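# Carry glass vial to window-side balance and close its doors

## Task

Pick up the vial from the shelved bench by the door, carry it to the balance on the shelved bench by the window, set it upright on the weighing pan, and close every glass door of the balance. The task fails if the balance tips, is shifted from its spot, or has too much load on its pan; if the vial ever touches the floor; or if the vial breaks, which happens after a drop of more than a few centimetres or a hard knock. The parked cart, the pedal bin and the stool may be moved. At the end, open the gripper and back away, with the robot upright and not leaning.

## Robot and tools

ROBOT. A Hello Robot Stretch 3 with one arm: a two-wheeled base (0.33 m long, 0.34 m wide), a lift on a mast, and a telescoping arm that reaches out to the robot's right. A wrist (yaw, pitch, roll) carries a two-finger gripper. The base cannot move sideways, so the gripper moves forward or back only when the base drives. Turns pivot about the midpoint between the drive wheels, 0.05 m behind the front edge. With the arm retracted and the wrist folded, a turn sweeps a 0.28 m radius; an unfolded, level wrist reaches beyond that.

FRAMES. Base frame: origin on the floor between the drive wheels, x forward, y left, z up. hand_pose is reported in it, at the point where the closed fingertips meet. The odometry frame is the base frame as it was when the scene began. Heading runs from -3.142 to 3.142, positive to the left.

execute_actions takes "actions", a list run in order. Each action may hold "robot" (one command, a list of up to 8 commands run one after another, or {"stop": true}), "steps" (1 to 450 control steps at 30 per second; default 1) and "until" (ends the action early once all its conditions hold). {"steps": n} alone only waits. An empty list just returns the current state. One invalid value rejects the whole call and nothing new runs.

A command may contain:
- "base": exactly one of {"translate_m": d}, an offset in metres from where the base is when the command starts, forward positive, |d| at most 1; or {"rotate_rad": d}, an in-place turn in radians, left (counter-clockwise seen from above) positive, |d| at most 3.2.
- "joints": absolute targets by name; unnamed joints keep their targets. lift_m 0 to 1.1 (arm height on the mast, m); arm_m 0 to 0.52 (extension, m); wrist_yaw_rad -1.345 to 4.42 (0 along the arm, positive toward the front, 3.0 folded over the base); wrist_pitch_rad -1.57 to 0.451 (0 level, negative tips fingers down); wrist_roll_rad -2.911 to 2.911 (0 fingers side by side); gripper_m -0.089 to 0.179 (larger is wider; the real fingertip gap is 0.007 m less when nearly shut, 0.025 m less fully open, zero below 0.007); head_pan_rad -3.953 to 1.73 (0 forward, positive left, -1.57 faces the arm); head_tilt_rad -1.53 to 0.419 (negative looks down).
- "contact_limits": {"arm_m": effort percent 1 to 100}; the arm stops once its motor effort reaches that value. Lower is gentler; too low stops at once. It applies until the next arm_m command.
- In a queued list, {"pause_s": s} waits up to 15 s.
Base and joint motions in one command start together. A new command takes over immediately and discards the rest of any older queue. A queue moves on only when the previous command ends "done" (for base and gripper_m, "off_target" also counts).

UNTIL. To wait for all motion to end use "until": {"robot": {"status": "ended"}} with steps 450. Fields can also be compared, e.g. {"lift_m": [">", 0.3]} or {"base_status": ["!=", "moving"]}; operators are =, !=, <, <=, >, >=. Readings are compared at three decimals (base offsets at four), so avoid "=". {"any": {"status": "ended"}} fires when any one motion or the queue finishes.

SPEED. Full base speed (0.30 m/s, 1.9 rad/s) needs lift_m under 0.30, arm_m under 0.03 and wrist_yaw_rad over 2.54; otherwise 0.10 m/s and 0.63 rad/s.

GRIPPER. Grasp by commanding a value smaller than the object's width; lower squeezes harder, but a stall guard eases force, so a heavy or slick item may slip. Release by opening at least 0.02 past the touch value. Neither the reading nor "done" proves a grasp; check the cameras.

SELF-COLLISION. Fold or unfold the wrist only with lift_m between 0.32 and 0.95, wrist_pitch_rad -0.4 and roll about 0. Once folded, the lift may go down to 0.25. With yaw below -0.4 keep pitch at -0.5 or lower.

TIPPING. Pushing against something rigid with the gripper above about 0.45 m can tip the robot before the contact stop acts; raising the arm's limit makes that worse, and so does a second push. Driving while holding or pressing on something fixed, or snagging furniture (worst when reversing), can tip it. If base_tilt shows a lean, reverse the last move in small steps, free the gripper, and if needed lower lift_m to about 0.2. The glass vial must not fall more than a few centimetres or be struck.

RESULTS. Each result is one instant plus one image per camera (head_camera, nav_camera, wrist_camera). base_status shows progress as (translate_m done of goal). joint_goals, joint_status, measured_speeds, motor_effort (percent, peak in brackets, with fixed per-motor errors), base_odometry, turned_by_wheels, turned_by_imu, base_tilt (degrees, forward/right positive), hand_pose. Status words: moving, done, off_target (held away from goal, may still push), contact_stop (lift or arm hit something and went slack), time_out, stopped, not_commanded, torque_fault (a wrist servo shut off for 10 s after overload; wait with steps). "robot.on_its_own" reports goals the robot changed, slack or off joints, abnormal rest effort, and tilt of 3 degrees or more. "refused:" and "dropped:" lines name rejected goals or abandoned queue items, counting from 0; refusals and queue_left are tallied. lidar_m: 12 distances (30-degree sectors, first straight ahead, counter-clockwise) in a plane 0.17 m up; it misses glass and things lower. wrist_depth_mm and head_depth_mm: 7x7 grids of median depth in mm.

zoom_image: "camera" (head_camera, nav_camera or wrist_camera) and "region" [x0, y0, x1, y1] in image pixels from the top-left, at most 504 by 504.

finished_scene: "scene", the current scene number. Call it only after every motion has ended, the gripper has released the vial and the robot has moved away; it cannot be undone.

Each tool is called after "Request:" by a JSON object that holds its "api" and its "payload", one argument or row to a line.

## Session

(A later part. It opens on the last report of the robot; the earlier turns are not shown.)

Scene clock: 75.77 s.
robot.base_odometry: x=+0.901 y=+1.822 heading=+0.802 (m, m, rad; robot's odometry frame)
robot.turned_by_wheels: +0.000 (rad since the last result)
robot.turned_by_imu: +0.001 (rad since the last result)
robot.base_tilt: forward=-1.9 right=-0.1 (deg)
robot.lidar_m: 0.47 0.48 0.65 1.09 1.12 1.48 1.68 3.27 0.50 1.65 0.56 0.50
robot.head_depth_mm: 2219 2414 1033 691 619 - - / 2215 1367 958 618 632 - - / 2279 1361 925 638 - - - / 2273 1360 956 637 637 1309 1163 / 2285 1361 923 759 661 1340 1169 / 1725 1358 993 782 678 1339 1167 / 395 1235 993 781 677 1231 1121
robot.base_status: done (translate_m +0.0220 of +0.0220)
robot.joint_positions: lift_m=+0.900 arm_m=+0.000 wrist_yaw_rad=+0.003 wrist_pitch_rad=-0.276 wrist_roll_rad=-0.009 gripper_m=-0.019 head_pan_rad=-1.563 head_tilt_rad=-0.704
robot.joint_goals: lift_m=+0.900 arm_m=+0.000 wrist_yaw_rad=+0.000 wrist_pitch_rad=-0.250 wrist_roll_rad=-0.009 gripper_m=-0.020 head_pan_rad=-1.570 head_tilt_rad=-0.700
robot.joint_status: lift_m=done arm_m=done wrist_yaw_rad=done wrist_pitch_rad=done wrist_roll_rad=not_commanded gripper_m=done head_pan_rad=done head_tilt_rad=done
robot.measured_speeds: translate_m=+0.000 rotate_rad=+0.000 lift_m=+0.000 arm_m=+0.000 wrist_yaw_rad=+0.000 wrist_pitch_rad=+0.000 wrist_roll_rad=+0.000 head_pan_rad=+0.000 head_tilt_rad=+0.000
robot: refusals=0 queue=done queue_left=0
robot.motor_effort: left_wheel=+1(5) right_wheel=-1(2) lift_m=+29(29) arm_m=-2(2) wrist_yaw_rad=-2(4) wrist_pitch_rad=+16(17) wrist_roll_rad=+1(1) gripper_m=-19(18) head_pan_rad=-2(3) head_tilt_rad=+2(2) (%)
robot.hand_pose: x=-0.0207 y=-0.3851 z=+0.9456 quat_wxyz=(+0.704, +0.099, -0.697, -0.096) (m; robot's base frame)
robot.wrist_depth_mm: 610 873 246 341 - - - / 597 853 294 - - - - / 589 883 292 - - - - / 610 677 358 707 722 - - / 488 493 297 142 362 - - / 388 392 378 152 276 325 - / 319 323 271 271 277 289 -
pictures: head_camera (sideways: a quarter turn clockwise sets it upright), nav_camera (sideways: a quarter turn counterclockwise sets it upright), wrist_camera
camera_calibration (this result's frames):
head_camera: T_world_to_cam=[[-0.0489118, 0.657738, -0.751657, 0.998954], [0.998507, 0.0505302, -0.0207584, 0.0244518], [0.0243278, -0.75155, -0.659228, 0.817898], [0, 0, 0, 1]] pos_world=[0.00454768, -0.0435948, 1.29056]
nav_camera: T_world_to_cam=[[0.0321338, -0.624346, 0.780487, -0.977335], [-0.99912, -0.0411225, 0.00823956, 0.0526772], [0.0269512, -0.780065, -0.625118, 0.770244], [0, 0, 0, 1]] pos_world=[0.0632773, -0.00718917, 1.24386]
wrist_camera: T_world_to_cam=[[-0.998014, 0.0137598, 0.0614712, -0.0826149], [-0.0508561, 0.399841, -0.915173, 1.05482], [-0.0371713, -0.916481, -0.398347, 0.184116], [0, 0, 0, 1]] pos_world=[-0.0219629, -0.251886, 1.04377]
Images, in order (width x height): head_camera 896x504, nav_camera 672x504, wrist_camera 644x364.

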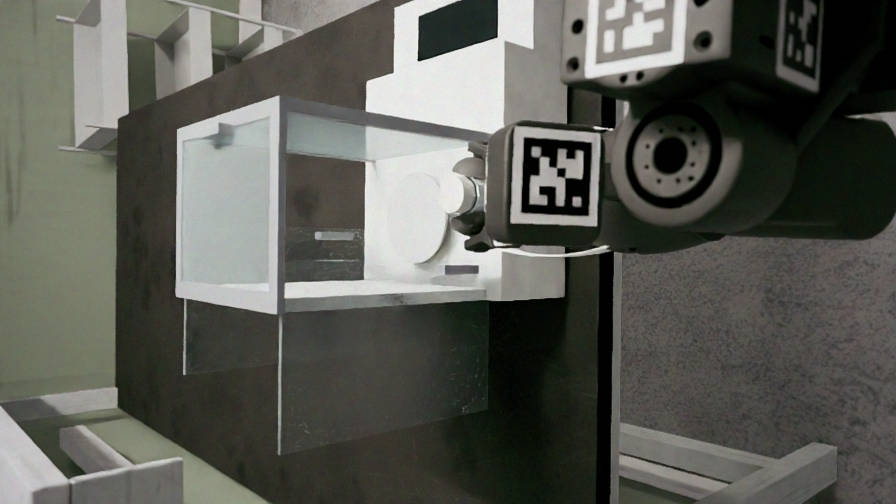

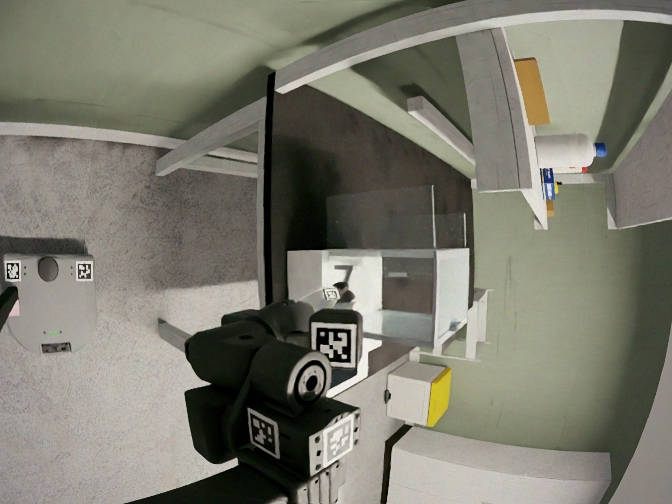

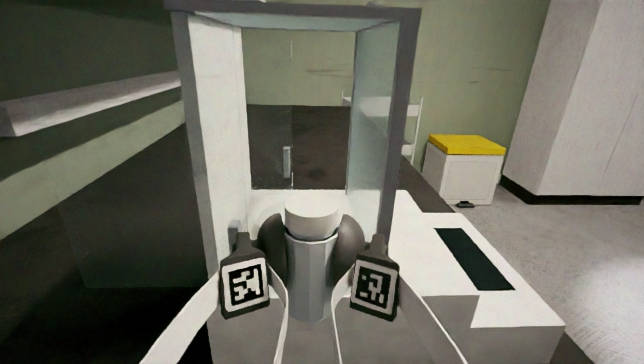

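Request:
{"api": "execute_actions", "payload": {
  "actions": [
    {"robot":[{"joints":{"arm_m":0.105},"contact_limits":{"arm_m":10}},{"base":{"translate_m":0.014}}],"steps":450,"until":{"robot":{"status":"ended"}}}
  ]
}}

Scene clock: 81.13 s.
robot.base_odometry: x=+0.911 y=+1.832 heading=+0.802 (m, m, rad; robot's odometry frame)
robot.turned_by_wheels: +0.000 (rad since the last result)
robot.turned_by_imu: +0.001 (rad since the last result)
robot.base_tilt: forward=-1.8 right=+0.0 (deg)
robot.lidar_m: 0.46 0.47 0.63 1.09 1.12 1.48 1.68 3.28 0.51 1.59 0.55 0.48
robot.head_depth_mm: 2211 2435 1034 - - 866 1145 / 2192 1362 822 - - 1343 1147 / 2263 1361 996 - - 1342 1165 / 2268 1362 920 600 637 1340 1167 / 2246 1357 993 781 661 1340 1165 / 1721 1360 990 780 677 1333 1166 / 360 1200 991 781 678 1183 1120
robot.base_status: done (translate_m +0.0140 of +0.0140)
robot.joint_positions: lift_m=+0.900 arm_m=+0.105 wrist_yaw_rad=+0.002 wrist_pitch_rad=-0.276 wrist_roll_rad=-0.009 gripper_m=-0.019 head_pan_rad=-1.563 head_tilt_rad=-0.704
robot.joint_goals: lift_m=+0.900 arm_m=+0.105 wrist_yaw_rad=+0.000 wrist_pitch_rad=-0.250 wrist_roll_rad=-0.009 gripper_m=-0.020 head_pan_rad=-1.570 head_tilt_rad=-0.700
robot.joint_status: lift_m=done arm_m=done wrist_yaw_rad=done wrist_pitch_rad=done wrist_roll_rad=not_commanded gripper_m=done head_pan_rad=done head_tilt_rad=done
robot.measured_speeds: translate_m=+0.000 rotate_rad=+0.000 lift_m=+0.000 arm_m=+0.000 wrist_yaw_rad=+0.000 wrist_pitch_rad=+0.000 wrist_roll_rad=+0.000 head_pan_rad=+0.000 head_tilt_rad=+0.000
robot: refusals=0 queue=done queue_left=0
robot.motor_effort: left_wheel=+2(5) right_wheel=-1(3) lift_m=+28(29) arm_m=+1(3) wrist_yaw_rad=-1(2) wrist_pitch_rad=+15(16) wrist_roll_rad=+1(1) gripper_m=-19(20) head_pan_rad=-2(3) head_tilt_rad=+1(2) (%)
robot.contact_limits: arm_m 10 (drawing in: default 17, maximum 28; extending or still: default 24, maximum 39)
robot.hand_pose: x=-0.0209 y=-0.4898 z=+0.9457 quat_wxyz=(+0.704, +0.099, -0.697, -0.096) (m; robot's base frame)
robot.wrist_depth_mm: 562 113 241 - - - - / 566 113 255 - - 105 - / 565 113 255 - - - - / 597 124 258 705 723 - - / 493 136 218 142 344 - - / 387 359 190 151 276 310 - / 321 321 207 210 211 223 -
pictures: head_camera (sideways: a quarter turn clockwise sets it upright), nav_camera (sideways: a quarter turn counterclockwise sets it upright), wrist_camera
camera_calibration (this result's frames):
head_camera: T_world_to_cam=[[-0.04891, 0.657739, -0.751657, 0.998954], [0.998507, 0.0505274, -0.0207583, 0.0244518], [0.0243257, -0.75155, -0.659228, 0.817898], [0, 0, 0, 1]] pos_world=[0.00454756, -0.0435947, 1.29056]
nav_camera: T_world_to_cam=[[0.0321321, -0.624346, 0.780486, -0.977335], [-0.99912, -0.0411197, 0.00823956, 0.0526772], [0.0269491, -0.780065, -0.625118, 0.770244], [0, 0, 0, 1]] pos_world=[0.0632773, -0.00718932, 1.24386]
wrist_camera: T_world_to_cam=[[-0.998001, 0.014686, 0.0614633, -0.0809359], [-0.0504954, 0.399461, -0.915358, 1.09675], [-0.0379952, -0.916632, -0.397921, 0.0877612], [0, 0, 0, 1]] pos_world=[-0.0220589, -0.356475, 1.04381]
Images, in order (width x height): head_camera 896x504, nav_camera 672x504, wrist_camera 644x364.

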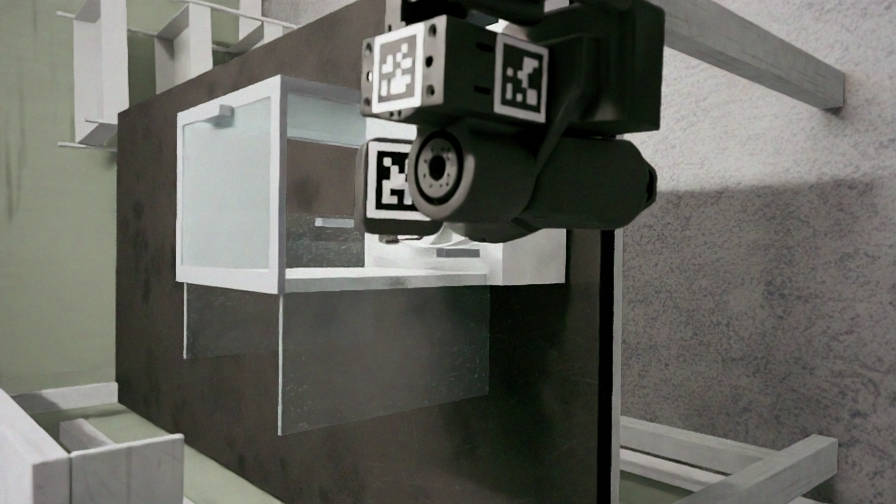

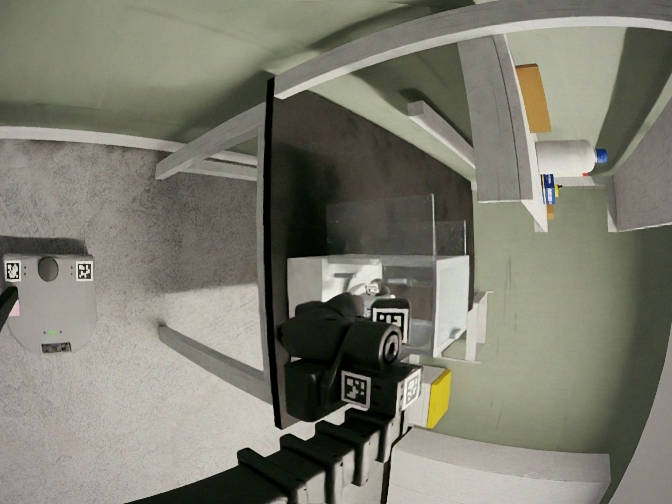

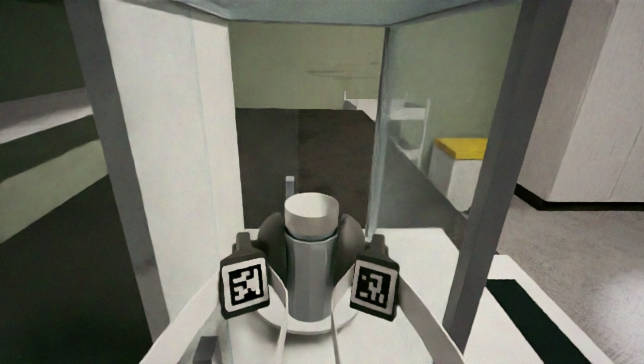

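Request:
{"api": "execute_actions", "payload": {
  "actions": [
    {"robot":[{"base":{"translate_m":0.009}},{"base":{"translate_m":-0.015}},{"joints":{"arm_m":0.161,"lift_m":0.885},"contact_limits":{"arm_m":10}},{"joints":{"lift_m":0.868}}],"steps":450,"until":{"robot":{"status":"ended"}}}
  ]
}}

Scene clock: 87.80 s.
robot.base_odometry: x=+0.907 y=+1.827 heading=+0.802 (m, m, rad; robot's odometry frame)
robot.turned_by_wheels: +0.000 (rad since the last result)
robot.turned_by_imu: +0.001 (rad since the last result)
robot.base_tilt: forward=-1.9 right=+0.0 (deg)
robot.lidar_m: 0.47 0.48 0.63 1.09 1.12 1.48 1.68 3.27 0.51 1.62 0.55 0.49
robot.head_depth_mm: 2213 2426 1036 - - 881 1145 / 2229 1366 940 - 1054 1342 1123 / 2259 1358 995 - 636 1344 1164 / 2266 1362 937 600 636 1342 1167 / 2286 1357 952 781 660 1341 1166 / 1718 1353 994 781 678 1339 1164 / 367 1219 990 779 677 1205 1120
robot.base_status: done (translate_m -0.0150 of -0.0150)
robot.joint_positions: lift_m=+0.868 arm_m=+0.161 wrist_yaw_rad=-0.003 wrist_pitch_rad=-0.275 wrist_roll_rad=-0.009 gripper_m=-0.019 head_pan_rad=-1.563 head_tilt_rad=-0.704
robot.joint_goals: lift_m=+0.868 arm_m=+0.161 wrist_yaw_rad=+0.000 wrist_pitch_rad=-0.250 wrist_roll_rad=-0.009 gripper_m=-0.020 head_pan_rad=-1.570 head_tilt_rad=-0.700
robot.joint_status: lift_m=done arm_m=done wrist_yaw_rad=done wrist_pitch_rad=done wrist_roll_rad=not_commanded gripper_m=done head_pan_rad=done head_tilt_rad=done
robot.measured_speeds: translate_m=+0.000 rotate_rad=+0.000 lift_m=+0.000 arm_m=+0.000 wrist_yaw_rad=+0.000 wrist_pitch_rad=+0.000 wrist_roll_rad=+0.000 head_pan_rad=+0.000 head_tilt_rad=+0.000
robot: refusals=0 queue=done queue_left=0
robot.motor_effort: left_wheel=+1(5) right_wheel=-1(4) lift_m=+24(29) arm_m=+2(1) wrist_yaw_rad=+2(2) wrist_pitch_rad=+15(15) wrist_roll_rad=+1(1) gripper_m=-18(18) head_pan_rad=-4(3) head_tilt_rad=+0(1) (%)
robot.contact_limits: arm_m 10 (drawing in: default 17, maximum 28; extending or still: default 24, maximum 39)
robot.hand_pose: x=-0.0221 y=-0.5458 z=+0.9140 quat_wxyz=(+0.704, +0.097, -0.697, -0.098) (m; robot's base frame)
robot.wrist_depth_mm: 97 131 - - - - - / 97 131 - - - - - / 97 132 905 - - - - / 97 132 545 629 603 - - / 97 132 257 142 286 - 62 / 97 132 195 152 228 247 64 / 97 122 167 164 182 184 70
pictures: head_camera (sideways: a quarter turn clockwise sets it upright), nav_camera (sideways: a quarter turn counterclockwise sets it upright), wrist_camera
camera_calibration (this result's frames):
head_camera: T_world_to_cam=[[-0.0489099, 0.657738, -0.751657, 0.998954], [0.998507, 0.0505273, -0.0207584, 0.0244518], [0.0243256, -0.75155, -0.659228, 0.817898], [0, 0, 0, 1]] pos_world=[0.00454756, -0.0435947, 1.29056]
nav_camera: T_world_to_cam=[[0.032132, -0.624346, 0.780487, -0.977335], [-0.99912, -0.0411196, 0.00823956, 0.0526772], [0.026949, -0.780065, -0.625118, 0.770244], [0, 0, 0, 1]] pos_world=[0.0632773, -0.00718933, 1.24386]
wrist_camera: T_world_to_cam=[[-0.997915, 0.0197151, 0.061453, -0.0766107], [-0.0484978, 0.399162, -0.915597, 1.09023], [-0.0425808, -0.916669, -0.397374, 0.0231254], [0, 0, 0, 1]] pos_world=[-0.0225929, -0.412467, 1.0121]
Images, in order (width x height): head_camera 896x504, nav_camera 672x504, wrist_camera 644x364.

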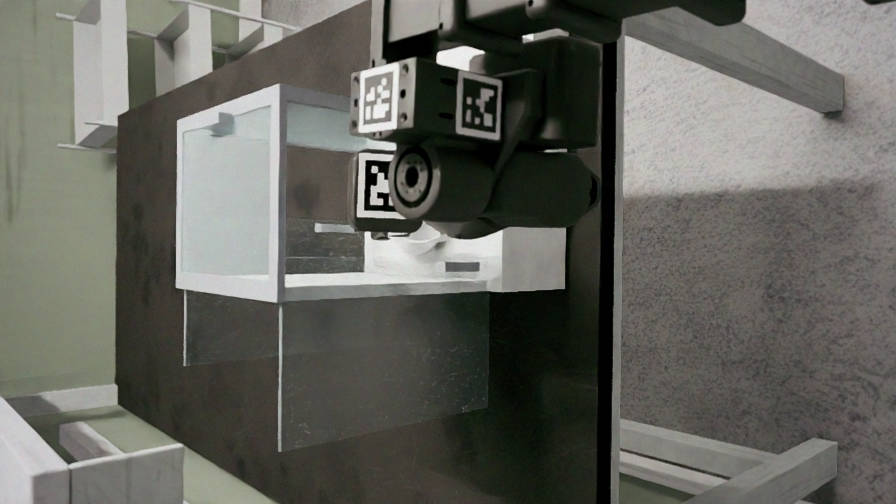

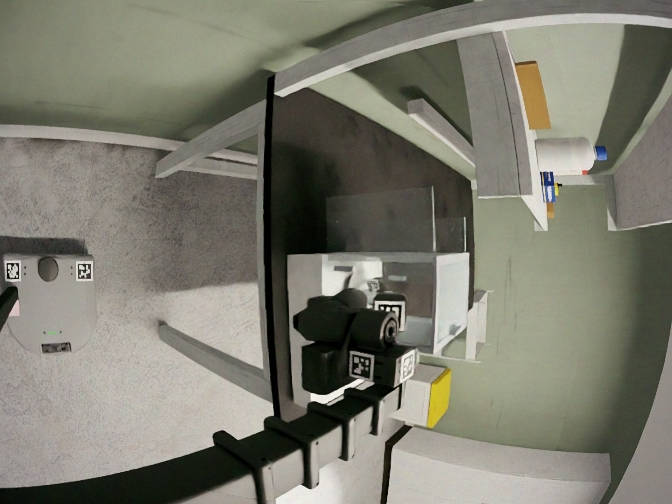

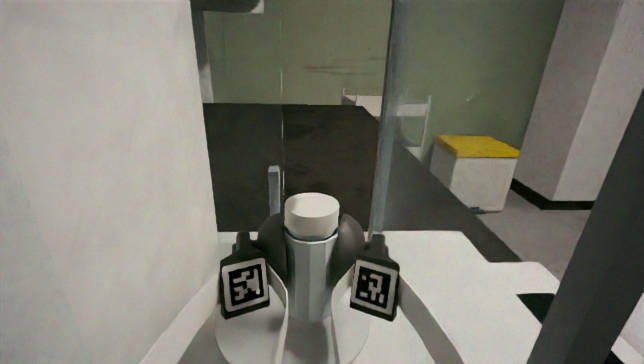

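Request:
{"api": "execute_actions", "payload": {
  "actions": [
    {"robot":[{"joints":{"lift_m":0.862}},{"joints":{"gripper_m":0.055}},{"joints":{"gripper_m":0.048}}],"steps":450,"until":{"robot":{"status":"ended"}}}
  ]
}}

Scene clock: 91.80 s.
robot.base_odometry: x=+0.907 y=+1.827 heading=+0.802 (m, m, rad; robot's odometry frame)
robot.turned_by_wheels: +0.000 (rad since the last result)
robot.turned_by_imu: +0.001 (rad since the last result)
robot.base_tilt: forward=-1.9 right=+0.0 (deg)
robot.lidar_m: 0.46 0.48 0.63 1.09 1.12 1.48 1.68 3.27 0.51 1.62 0.55 0.49
robot.head_depth_mm: 2209 2445 997 - - 882 1146 / 2212 1365 922 - 1052 1340 1127 / 2264 1362 995 - 636 1340 1167 / 2260 1362 924 600 635 1344 1165 / 2277 1356 957 781 661 1337 1168 / 1723 1347 991 783 677 1339 1163 / 366 1216 991 780 678 1203 1121
robot.base_status: done (translate_m -0.0150 of -0.0150)
robot.joint_positions: lift_m=+0.862 arm_m=+0.161 wrist_yaw_rad=-0.003 wrist_pitch_rad=-0.275 wrist_roll_rad=-0.009 gripper_m=+0.048 head_pan_rad=-1.563 head_tilt_rad=-0.704
robot.joint_goals: lift_m=+0.862 arm_m=+0.161 wrist_yaw_rad=+0.000 wrist_pitch_rad=-0.250 wrist_roll_rad=-0.009 gripper_m=+0.048 head_pan_rad=-1.570 head_tilt_rad=-0.700
robot.joint_status: lift_m=done arm_m=done wrist_yaw_rad=done wrist_pitch_rad=done wrist_roll_rad=not_commanded gripper_m=done head_pan_rad=done head_tilt_rad=done
robot.measured_speeds: translate_m=+0.000 rotate_rad=+0.000 lift_m=+0.000 arm_m=+0.000 wrist_yaw_rad=+0.000 wrist_pitch_rad=+0.000 wrist_roll_rad=+0.000 head_pan_rad=+0.000 head_tilt_rad=+0.000
robot: refusals=0 queue=done queue_left=0
robot.motor_effort: left_wheel=+1(2) right_wheel=-1(1) lift_m=+24(24) arm_m=+2(2) wrist_yaw_rad=+2(2) wrist_pitch_rad=+15(15) wrist_roll_rad=+1(1) gripper_m=-1(83) head_pan_rad=-2(3) head_tilt_rad=+2(1) (%)
robot.contact_limits: arm_m 10 (drawing in: default 17, maximum 28; extending or still: default 24, maximum 39)
robot.hand_pose: x=-0.0221 y=-0.5458 z=+0.9081 quat_wxyz=(+0.704, +0.097, -0.697, -0.098) (m; robot's base frame)
robot.wrist_depth_mm: 96 131 - - - - - / 96 131 - - - - - / 97 131 862 - - - - / 97 131 534 609 592 - - / 97 132 238 151 276 - 62 / 97 132 - 156 224 228 64 / 97 122 161 158 175 178 70
pictures: head_camera (sideways: a quarter turn clockwise sets it upright), nav_camera (sideways: a quarter turn counterclockwise sets it upright), wrist_camera
camera_calibration (this result's frames):
head_camera: T_world_to_cam=[[-0.0489102, 0.657738, -0.751657, 0.998954], [0.998507, 0.0505277, -0.0207584, 0.0244518], [0.0243259, -0.75155, -0.659228, 0.817898], [0, 0, 0, 1]] pos_world=[0.00454757, -0.0435947, 1.29056]
nav_camera: T_world_to_cam=[[0.0321322, -0.624346, 0.780487, -0.977335], [-0.99912, -0.04112, 0.00823956, 0.0526772], [0.0269492, -0.780065, -0.625118, 0.770244], [0, 0, 0, 1]] pos_world=[0.0632773, -0.00718931, 1.24386]
wrist_camera: T_world_to_cam=[[-0.997915, 0.0197305, 0.061449, -0.0762334], [-0.0484981, 0.398943, -0.915692, 1.08476], [-0.0425817, -0.916763, -0.397155, 0.0204939], [0, 0, 0, 1]] pos_world=[-0.0225929, -0.412466, 1.00613]
Images, in order (width x height): head_camera 896x504, nav_camera 672x504, wrist_camera 644x364.

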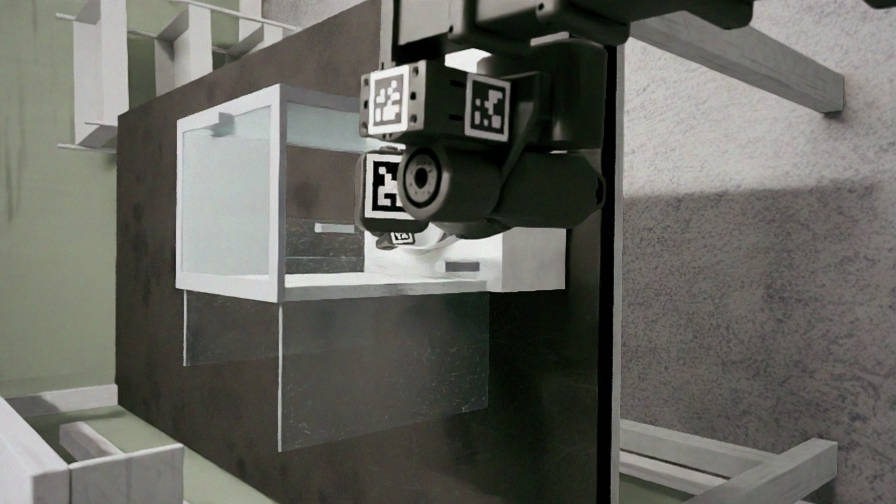

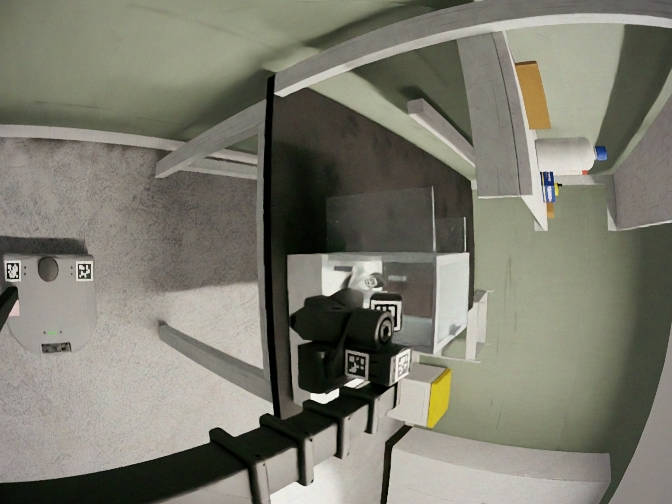

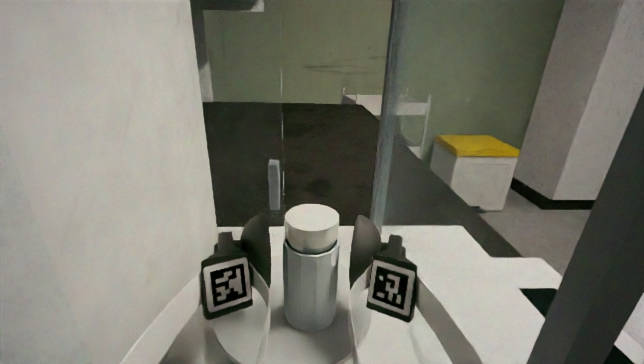

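Request:
{"api": "execute_actions", "payload": {
  "actions": [
    {"robot":[{"joints":{"arm_m":0.117},"contact_limits":{"arm_m":10}},{"joints":{"gripper_m":0.032}},{"joints":{"arm_m":0.02},"contact_limits":{"arm_m":10}},{"base":{"translate_m":0.053},"joints":{"lift_m":0.857}},{"joints":{"arm_m":0.048},"contact_limits":{"arm_m":7}}],"steps":450,"until":{"robot":{"status":"ended"}}}
  ]
}}

Scene clock: 99.73 s.
robot.base_odometry: x=+0.944 y=+1.865 heading=+0.802 (m, m, rad; robot's odometry frame)
robot.turned_by_wheels: +0.000 (rad since the last result)
robot.turned_by_imu: +0.001 (rad since the last result)
robot.base_tilt: forward=-1.9 right=+0.0 (deg)
robot.lidar_m: 0.41 0.42 0.56 1.09 1.12 1.48 1.69 3.28 0.54 1.36 0.52 0.43
robot.head_depth_mm: 2229 2380 924 619 - - 1125 / 2208 1364 924 619 595 - 1123 / 2251 1360 923 638 - - 1145 / 2276 1357 956 783 661 1332 1164 / 2280 1356 994 783 662 1338 1166 / 352 1168 989 781 660 1276 1145 / 352 868 988 779 660 914 1111
robot.base_status: done (translate_m +0.0530 of +0.0530)
robot.joint_positions: lift_m=+0.857 arm_m=+0.048 wrist_yaw_rad=-0.002 wrist_pitch_rad=-0.274 wrist_roll_rad=-0.009 gripper_m=+0.032 head_pan_rad=-1.563 head_tilt_rad=-0.704
robot.joint_goals: lift_m=+0.857 arm_m=+0.048 wrist_yaw_rad=+0.000 wrist_pitch_rad=-0.250 wrist_roll_rad=-0.009 gripper_m=+0.032 head_pan_rad=-1.570 head_tilt_rad=-0.700
robot.joint_status: lift_m=done arm_m=done wrist_yaw_rad=done wrist_pitch_rad=done wrist_roll_rad=not_commanded gripper_m=done head_pan_rad=done head_tilt_rad=done
robot.measured_speeds: translate_m=+0.000 rotate_rad=+0.000 lift_m=+0.000 arm_m=+0.000 wrist_yaw_rad=+0.000 wrist_pitch_rad=+0.000 wrist_roll_rad=+0.000 head_pan_rad=+0.000 head_tilt_rad=+0.000
robot: refusals=0 queue=done queue_left=0
robot.motor_effort: left_wheel=+1(6) right_wheel=-1(2) lift_m=+24(24) arm_m=+2(4) wrist_yaw_rad=+2(2) wrist_pitch_rad=+14(15) wrist_roll_rad=+1(1) gripper_m=+0(58) head_pan_rad=-2(3) head_tilt_rad=+1(3) (%)
robot.contact_limits: arm_m 7 (drawing in: default 17, maximum 28; extending or still: default 24, maximum 39)
robot.hand_pose: x=-0.0221 y=-0.4329 z=+0.9034 quat_wxyz=(+0.704, +0.096, -0.697, -0.097) (m; robot's base frame)
robot.wrist_depth_mm: 556 835 - - - - - / 488 766 - - - - - / 549 773 942 897 - - - / 529 584 590 316 352 - - / 422 428 427 253 266 257 - / 332 335 342 197 210 203 233 / 273 278 268 204 206 212 221
pictures: head_camera (sideways: a quarter turn clockwise sets it upright), nav_camera (sideways: a quarter turn counterclockwise sets it upright), wrist_camera
camera_calibration (this result's frames):
head_camera: T_world_to_cam=[[-0.0489099, 0.657739, -0.751657, 0.998954], [0.998507, 0.0505273, -0.0207583, 0.0244518], [0.0243256, -0.75155, -0.659228, 0.817898], [0, 0, 0, 1]] pos_world=[0.00454756, -0.0435947, 1.29056]
nav_camera: T_world_to_cam=[[0.032132, -0.624346, 0.780486, -0.977335], [-0.99912, -0.0411196, 0.00823956, 0.0526772], [0.026949, -0.780065, -0.625118, 0.770244], [0, 0, 0, 1]] pos_world=[0.0632773, -0.00718933, 1.24386]
wrist_camera: T_world_to_cam=[[-0.997921, 0.019501, 0.0614298, -0.0781813], [-0.04862, 0.397897, -0.916141, 1.03535], [-0.0423084, -0.917223, -0.396122, 0.120995], [0, 0, 0, 1]] pos_world=[-0.022561, -0.299459, 1.00126]
Images, in order (width x height): head_camera 896x504, nav_camera 672x504, wrist_camera 644x364.

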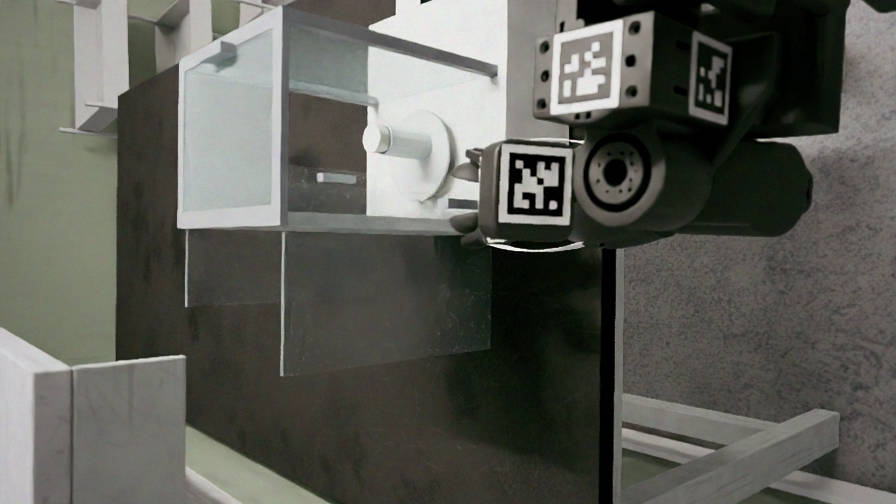

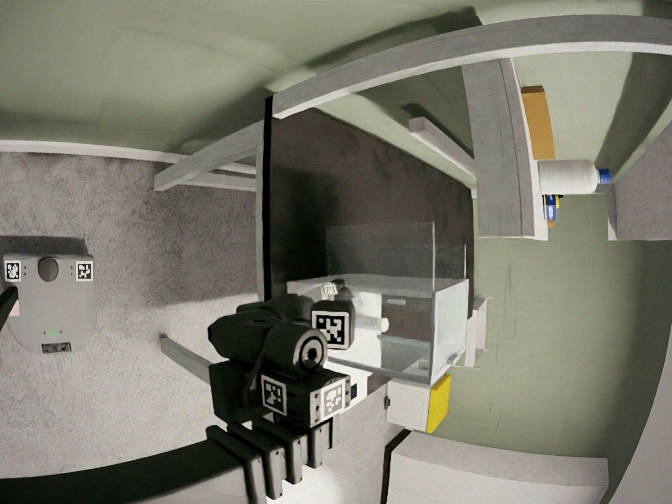

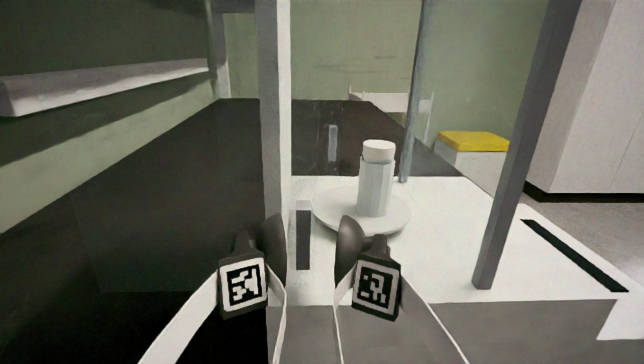

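Request:
{"api": "execute_actions", "payload": {
  "actions": [
    {"robot":{"base":{"translate_m":-0.126},"joints":{"arm_m":0.05}},"steps":450,"until":{"robot":{"status":"ended"}}}
  ]
}}

Scene clock: 103.73 s.
robot.base_odometry: x=+0.856 y=+1.775 heading=+0.802 (m, m, rad; robot's odometry frame)
robot.turned_by_wheels: +0.000 (rad since the last result)
robot.turned_by_imu: +0.001 (rad since the last result)
robot.base_tilt: forward=-1.9 right=+0.0 (deg)
robot.lidar_m: 0.54 0.55 0.73 1.09 1.11 1.43 1.67 3.29 0.48 1.88 0.60 0.56
robot.head_depth_mm: 2228 2504 2420 785 - - 1125 / 2212 2182 994 679 619 - 1127 / 2246 1364 922 658 - - 1145 / 2272 1366 994 634 642 1335 1162 / 2272 1358 957 635 643 1336 1162 / 2210 1358 558 758 678 1337 1166 / 1569 1356 989 779 678 1284 1146
robot.base_status: done (translate_m -0.1260 of -0.1260)
robot.joint_positions: lift_m=+0.857 arm_m=+0.050 wrist_yaw_rad=+0.005 wrist_pitch_rad=-0.274 wrist_roll_rad=-0.009 gripper_m=+0.032 head_pan_rad=-1.563 head_tilt_rad=-0.704
robot.joint_goals: lift_m=+0.857 arm_m=+0.050 wrist_yaw_rad=+0.000 wrist_pitch_rad=-0.250 wrist_roll_rad=-0.009 gripper_m=+0.032 head_pan_rad=-1.570 head_tilt_rad=-0.700
robot.joint_status: lift_m=done arm_m=done wrist_yaw_rad=done wrist_pitch_rad=done wrist_roll_rad=not_commanded gripper_m=done head_pan_rad=done head_tilt_rad=done
robot.measured_speeds: translate_m=+0.000 rotate_rad=+0.000 lift_m=+0.000 arm_m=+0.000 wrist_yaw_rad=+0.000 wrist_pitch_rad=+0.000 wrist_roll_rad=+0.000 head_pan_rad=+0.000 head_tilt_rad=+0.000
robot: refusals=0 queue=done queue_left=0
robot.motor_effort: left_wheel=+2(3) right_wheel=-3(7) lift_m=+24(24) arm_m=+2(1) wrist_yaw_rad=-3(3) wrist_pitch_rad=+14(14) wrist_roll_rad=+1(1) gripper_m=-1(1) head_pan_rad=-3(3) head_tilt_rad=+1(2) (%)
robot.hand_pose: x=-0.0202 y=-0.4350 z=+0.9034 quat_wxyz=(+0.704, +0.099, -0.697, -0.094) (m; robot's base frame)
robot.wrist_depth_mm: 176 253 - - - - - / 177 252 - - - - - / 182 252 967 893 - - - / 194 255 282 338 721 - - / 377 236 252 250 320 - - / 318 200 - 197 252 292 - / 263 198 203 206 213 224 -
pictures: head_camera (sideways: a quarter turn clockwise sets it upright), nav_camera (sideways: a quarter turn counterclockwise sets it upright), wrist_camera
camera_calibration (this result's frames):
head_camera: T_world_to_cam=[[-0.0489101, 0.657739, -0.751657, 0.998954], [0.998507, 0.0505276, -0.0207583, 0.0244518], [0.0243258, -0.75155, -0.659228, 0.817898], [0, 0, 0, 1]] pos_world=[0.00454757, -0.0435947, 1.29056]
nav_camera: T_world_to_cam=[[0.0321322, -0.624346, 0.780486, -0.977335], [-0.99912, -0.0411198, 0.00823955, 0.0526772], [0.0269491, -0.780065, -0.625118, 0.770244], [0, 0, 0, 1]] pos_world=[0.0632773, -0.00718931, 1.24386]
wrist_camera: T_world_to_cam=[[-0.998043, 0.0116922, 0.0614286, -0.0796643], [-0.0517353, 0.397386, -0.916192, 1.03603], [-0.0351231, -0.917577, -0.396004, 0.119121], [0, 0, 0, 1]] pos_world=[-0.021725, -0.301471, 1.00127]
Images, in order (width x height): head_camera 896x504, nav_camera 672x504, wrist_camera 644x364.

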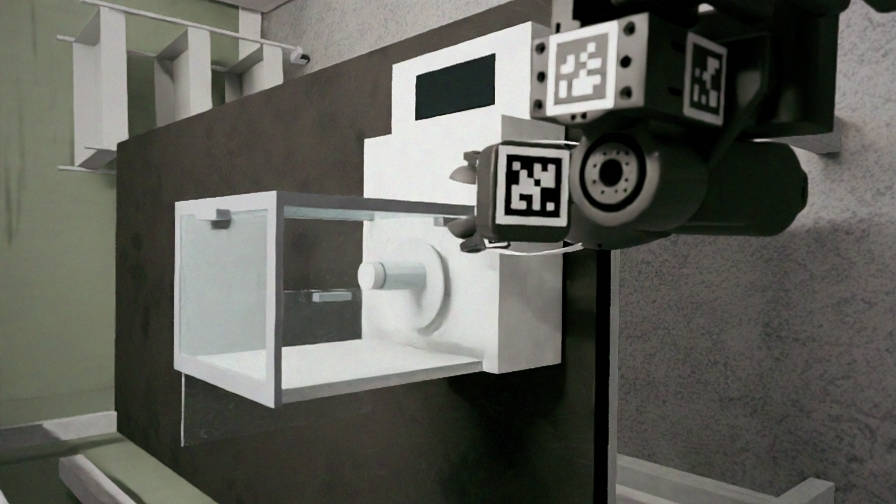

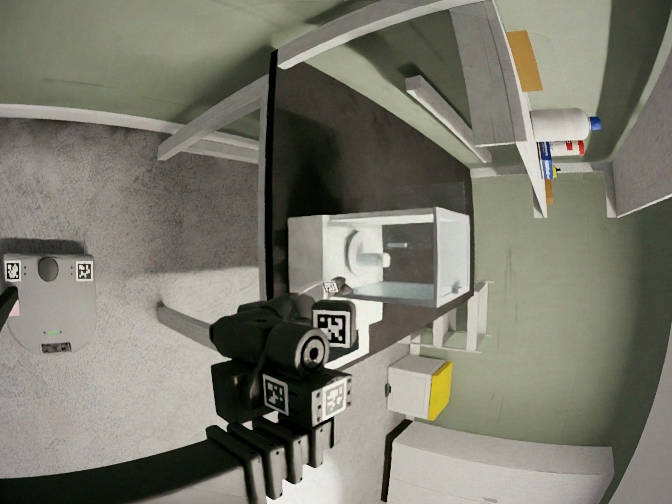

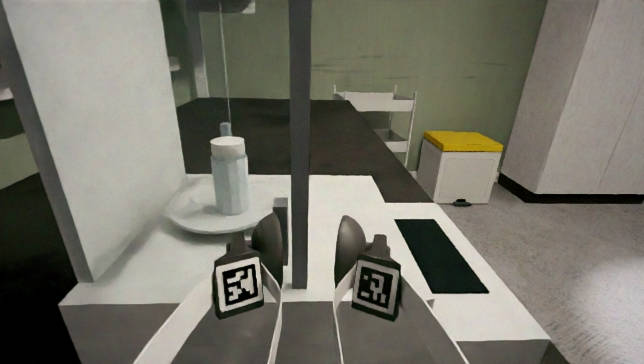

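Request:
{"api": "execute_actions", "payload": {
  "actions": [
    {"robot":[{"base":{"translate_m":-0.004}},{"joints":{"arm_m":0.0}},{"base":{"translate_m":-0.5},"joints":{"wrist_yaw_rad":1.57,"head_pan_rad":-1.2}},{"base":{"rotate_rad":1.565}}],"steps":450,"until":{"robot":{"status":"ended"}}},
    {"robot":{"base":{"translate_m":-0.94}},"steps":90}
  ]
}}

Scene clock: 133.93 s.
robot.base_odometry: x=+0.696 y=+1.226 heading=+2.367 (m, m, rad; robot's odometry frame)
robot.turned_by_wheels: +1.565 (rad since the last result)
robot.turned_by_imu: +1.590 (rad since the last result)
robot.base_tilt: forward=-2.8 right=-0.3 (deg)
robot.lidar_m: 1.33 1.23 1.12 2.48 3.58 2.09 1.65 1.39 0.35 0.94 1.08 1.41
robot.head_depth_mm: 862 958 1082 1244 1455 1403 - / 889 998 1128 1303 1496 1340 - / 922 1037 1179 1373 1535 1339 - / 955 1078 1242 1456 1573 1405 - / 994 1127 1299 1547 1575 1375 - / 1032 1178 1371 1642 1568 1365 1166 / 1075 1231 1444 1754 1570 1310 1142
robot.base_status: moving (translate_m -0.2664 of -0.9400)
robot.joint_positions: lift_m=+0.857 arm_m=+0.000 wrist_yaw_rad=+1.567 wrist_pitch_rad=-0.273 wrist_roll_rad=-0.009 gripper_m=+0.032 head_pan_rad=-1.207 head_tilt_rad=-0.704
robot.joint_goals: lift_m=+0.857 arm_m=+0.000 wrist_yaw_rad=+1.570 wrist_pitch_rad=-0.250 wrist_roll_rad=-0.009 gripper_m=+0.032 head_pan_rad=-1.200 head_tilt_rad=-0.700
robot.joint_status: lift_m=done arm_m=done wrist_yaw_rad=done wrist_pitch_rad=done wrist_roll_rad=not_commanded gripper_m=done head_pan_rad=done head_tilt_rad=done
robot.measured_speeds: translate_m=-0.100 rotate_rad=+0.000 lift_m=+0.000 arm_m=+0.000 wrist_yaw_rad=+0.000 wrist_pitch_rad=+0.000 wrist_roll_rad=+0.000 head_pan_rad=+0.000 head_tilt_rad=+0.000
robot: refusals=0 queue=running queue_left=0
robot.motor_effort: left_wheel=-3(6) right_wheel=+0(6) lift_m=+24(24) arm_m=-2(3) wrist_yaw_rad=+2(4) wrist_pitch_rad=+14(14) wrist_roll_rad=+1(1) gripper_m=+1(2) head_pan_rad=+2(23) head_tilt_rad=+1(1) (%)
robot.hand_pose: x=+0.2188 y=-0.1461 z=+0.9034 quat_wxyz=(+0.567, +0.561, -0.425, +0.429) (m; robot's base frame)
robot.wrist_depth_mm: - - - - - - 947 / - - - - - - 926 / - - - - - - 944 / - - - - - - 931 / - - - - - - 938 / - - - - - - 942 / - - - - - - 926
pictures: head_camera (sideways: a quarter turn clockwise sets it upright), nav_camera (sideways: a quarter turn counterclockwise sets it upright), wrist_camera
camera_calibration (this result's frames):
head_camera: T_world_to_cam=[[-0.275186, 0.599404, -0.751657, 1.00033], [0.918221, 0.395523, -0.0207583, 0.0249416], [0.284855, -0.6959, -0.659228, 0.816309], [0, 0, 0, 1]] pos_world=[0.0198459, -0.0414, 1.29056]
nav_camera: T_world_to_cam=[[0.247817, -0.573958, 0.780486, -0.978651], [-0.922077, -0.38692, 0.00823956, 0.0522072], [0.297257, -0.72171, -0.625118, 0.768595], [0, 0, 0, 1]] pos_world=[0.0621956, 0.0131989, 1.24386]
wrist_camera: T_world_to_cam=[[-0.0207652, -0.997896, 0.0614258, -0.205885], [-0.397729, -0.0481231, -0.91624, 0.944308], [0.917268, -0.0434568, -0.395893, 0.311762], [0, 0, 0, 1]] pos_world=[0.0853348, -0.146461, 1.00128]
Images, in order (width x height): head_camera 896x504, nav_camera 672x504, wrist_camera 644x364.

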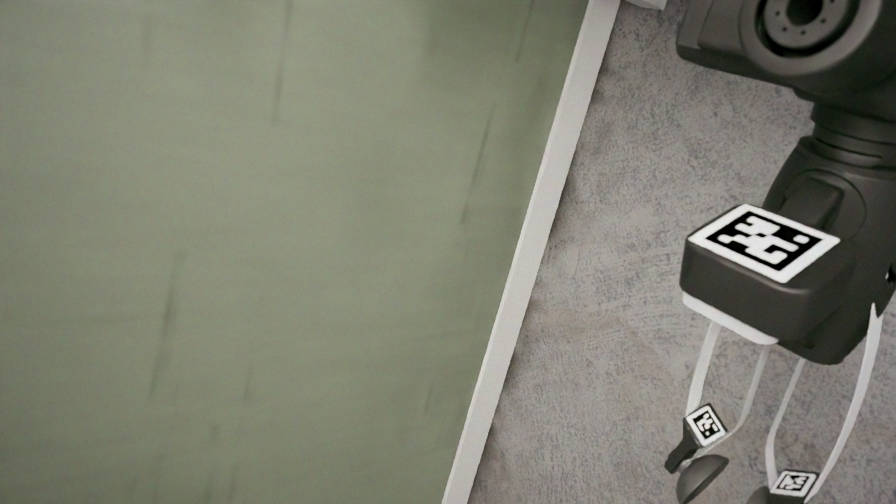

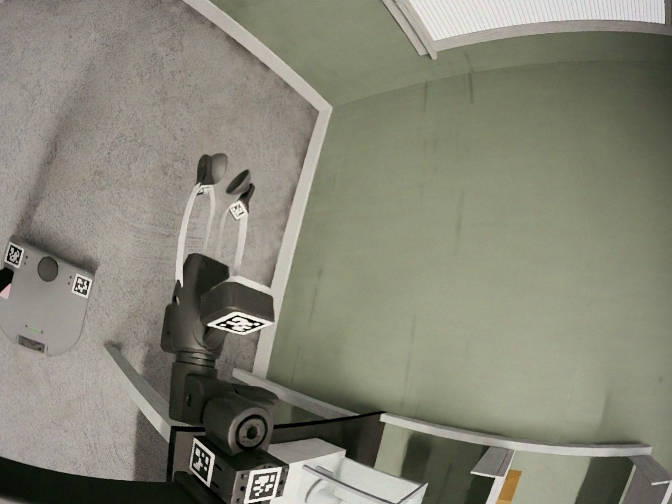

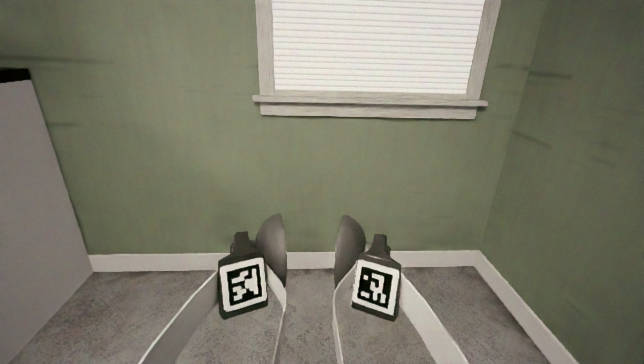

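Request:
{"api": "execute_actions", "payload": {
  "actions": [
    {"steps":450,"until":{"robot":{"status":"ended"}}},
    {"robot":{"base":{"rotate_rad":-0.02},"joints":{"arm_m":0.1}},"steps":200,"until":{"robot":{"status":"ended"}}}
  ]
}}

Scene clock: 143.70 s.
robot.base_odometry: x=+1.178 y=+0.755 heading=+2.347 (m, m, rad; robot's odometry frame)
robot.turned_by_wheels: -0.020 (rad since the last result)
robot.turned_by_imu: -0.016 (rad since the last result)
robot.base_tilt: forward=-1.8 right=+0.0 (deg)
robot.lidar_m: 2.00 1.63 1.90 2.94 1.96 1.39 1.29 1.00 1.02 0.96 0.98 0.53
robot.head_depth_mm: 883 944 993 784 662 527 1104 / 912 1000 996 783 662 522 1146 / 939 1061 995 783 - 533 1169 / 976 1103 995 782 662 565 1163 / 979 665 725 694 660 1257 1166 / 1052 694 754 650 612 1282 1145 / 1093 1228 1370 656 613 907 1120
robot.base_status: done (rotate_rad -0.0200 of -0.0200)
robot.joint_positions: lift_m=+0.857 arm_m=+0.100 wrist_yaw_rad=+1.567 wrist_pitch_rad=-0.273 wrist_roll_rad=-0.009 gripper_m=+0.032 head_pan_rad=-1.207 head_tilt_rad=-0.704
robot.joint_goals: lift_m=+0.857 arm_m=+0.100 wrist_yaw_rad=+1.570 wrist_pitch_rad=-0.250 wrist_roll_rad=-0.009 gripper_m=+0.032 head_pan_rad=-1.200 head_tilt_rad=-0.700
robot.joint_status: lift_m=done arm_m=done wrist_yaw_rad=done wrist_pitch_rad=done wrist_roll_rad=not_commanded gripper_m=done head_pan_rad=done head_tilt_rad=done
robot.measured_speeds: translate_m=+0.000 rotate_rad=+0.000 lift_m=+0.000 arm_m=+0.000 wrist_yaw_rad=+0.000 wrist_pitch_rad=+0.000 wrist_roll_rad=+0.000 head_pan_rad=+0.000 head_tilt_rad=+0.000
robot: refusals=0 queue=done queue_left=0
robot.motor_effort: left_wheel=+0(3) right_wheel=+0(2) lift_m=+24(24) arm_m=+2(2) wrist_yaw_rad=+2(2) wrist_pitch_rad=+14(14) wrist_roll_rad=+1(1) gripper_m=+0(0) head_pan_rad=+3(3) head_tilt_rad=+1(1) (%)
robot.hand_pose: x=+0.2188 y=-0.2456 z=+0.9034 quat_wxyz=(+0.567, +0.561, -0.425, +0.429) (m; robot's base frame)
robot.wrist_depth_mm: - - - - - - 862 / - - - - - - 845 / - - - - - - 387 / - - - - 432 382 332 / - - - - 338 289 261 / - - - - 263 261 262 / - - - - 270 276 280
pictures: head_camera (sideways: a quarter turn clockwise sets it upright), nav_camera (sideways: a quarter turn counterclockwise sets it upright), wrist_camera
camera_calibration (this result's frames):
head_camera: T_world_to_cam=[[-0.275186, 0.599404, -0.751657, 1.00033], [0.918221, 0.395523, -0.0207583, 0.0249416], [0.284855, -0.6959, -0.659228, 0.816309], [0, 0, 0, 1]] pos_world=[0.0198459, -0.0414, 1.29056]
nav_camera: T_world_to_cam=[[0.247817, -0.573958, 0.780486, -0.978651], [-0.922077, -0.38692, 0.00823956, 0.0522072], [0.297257, -0.72171, -0.625118, 0.768595], [0, 0, 0, 1]] pos_world=[0.0621956, 0.0131989, 1.24386]
wrist_camera: T_world_to_cam=[[-0.0205006, -0.997901, 0.0614261, -0.305255], [-0.397717, -0.0482288, -0.91624, 0.93949], [0.917279, -0.0432136, -0.395893, 0.307494], [0, 0, 0, 1]] pos_world=[0.0853352, -0.246016, 1.00128]
Images, in order (width x height): head_camera 896x504, nav_camera 672x504, wrist_camera 644x364.

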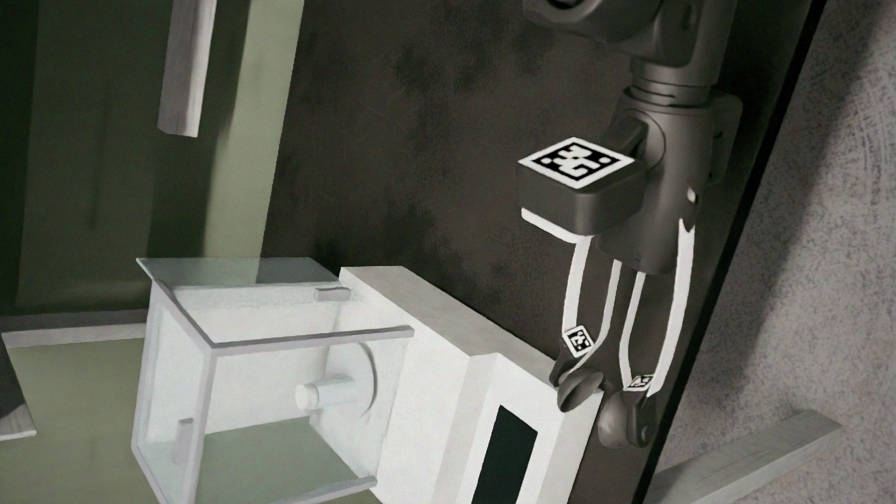

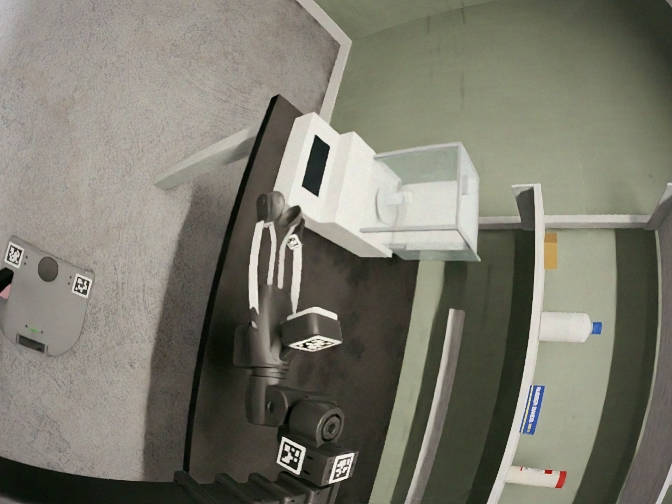

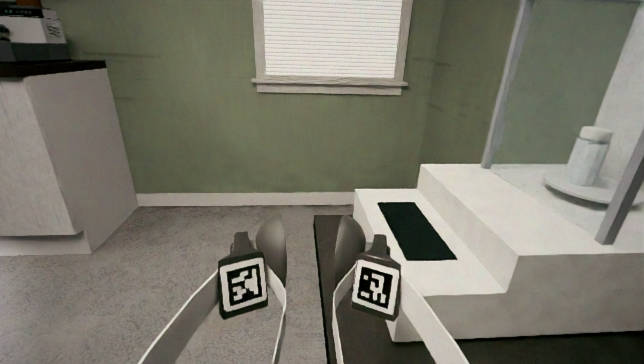

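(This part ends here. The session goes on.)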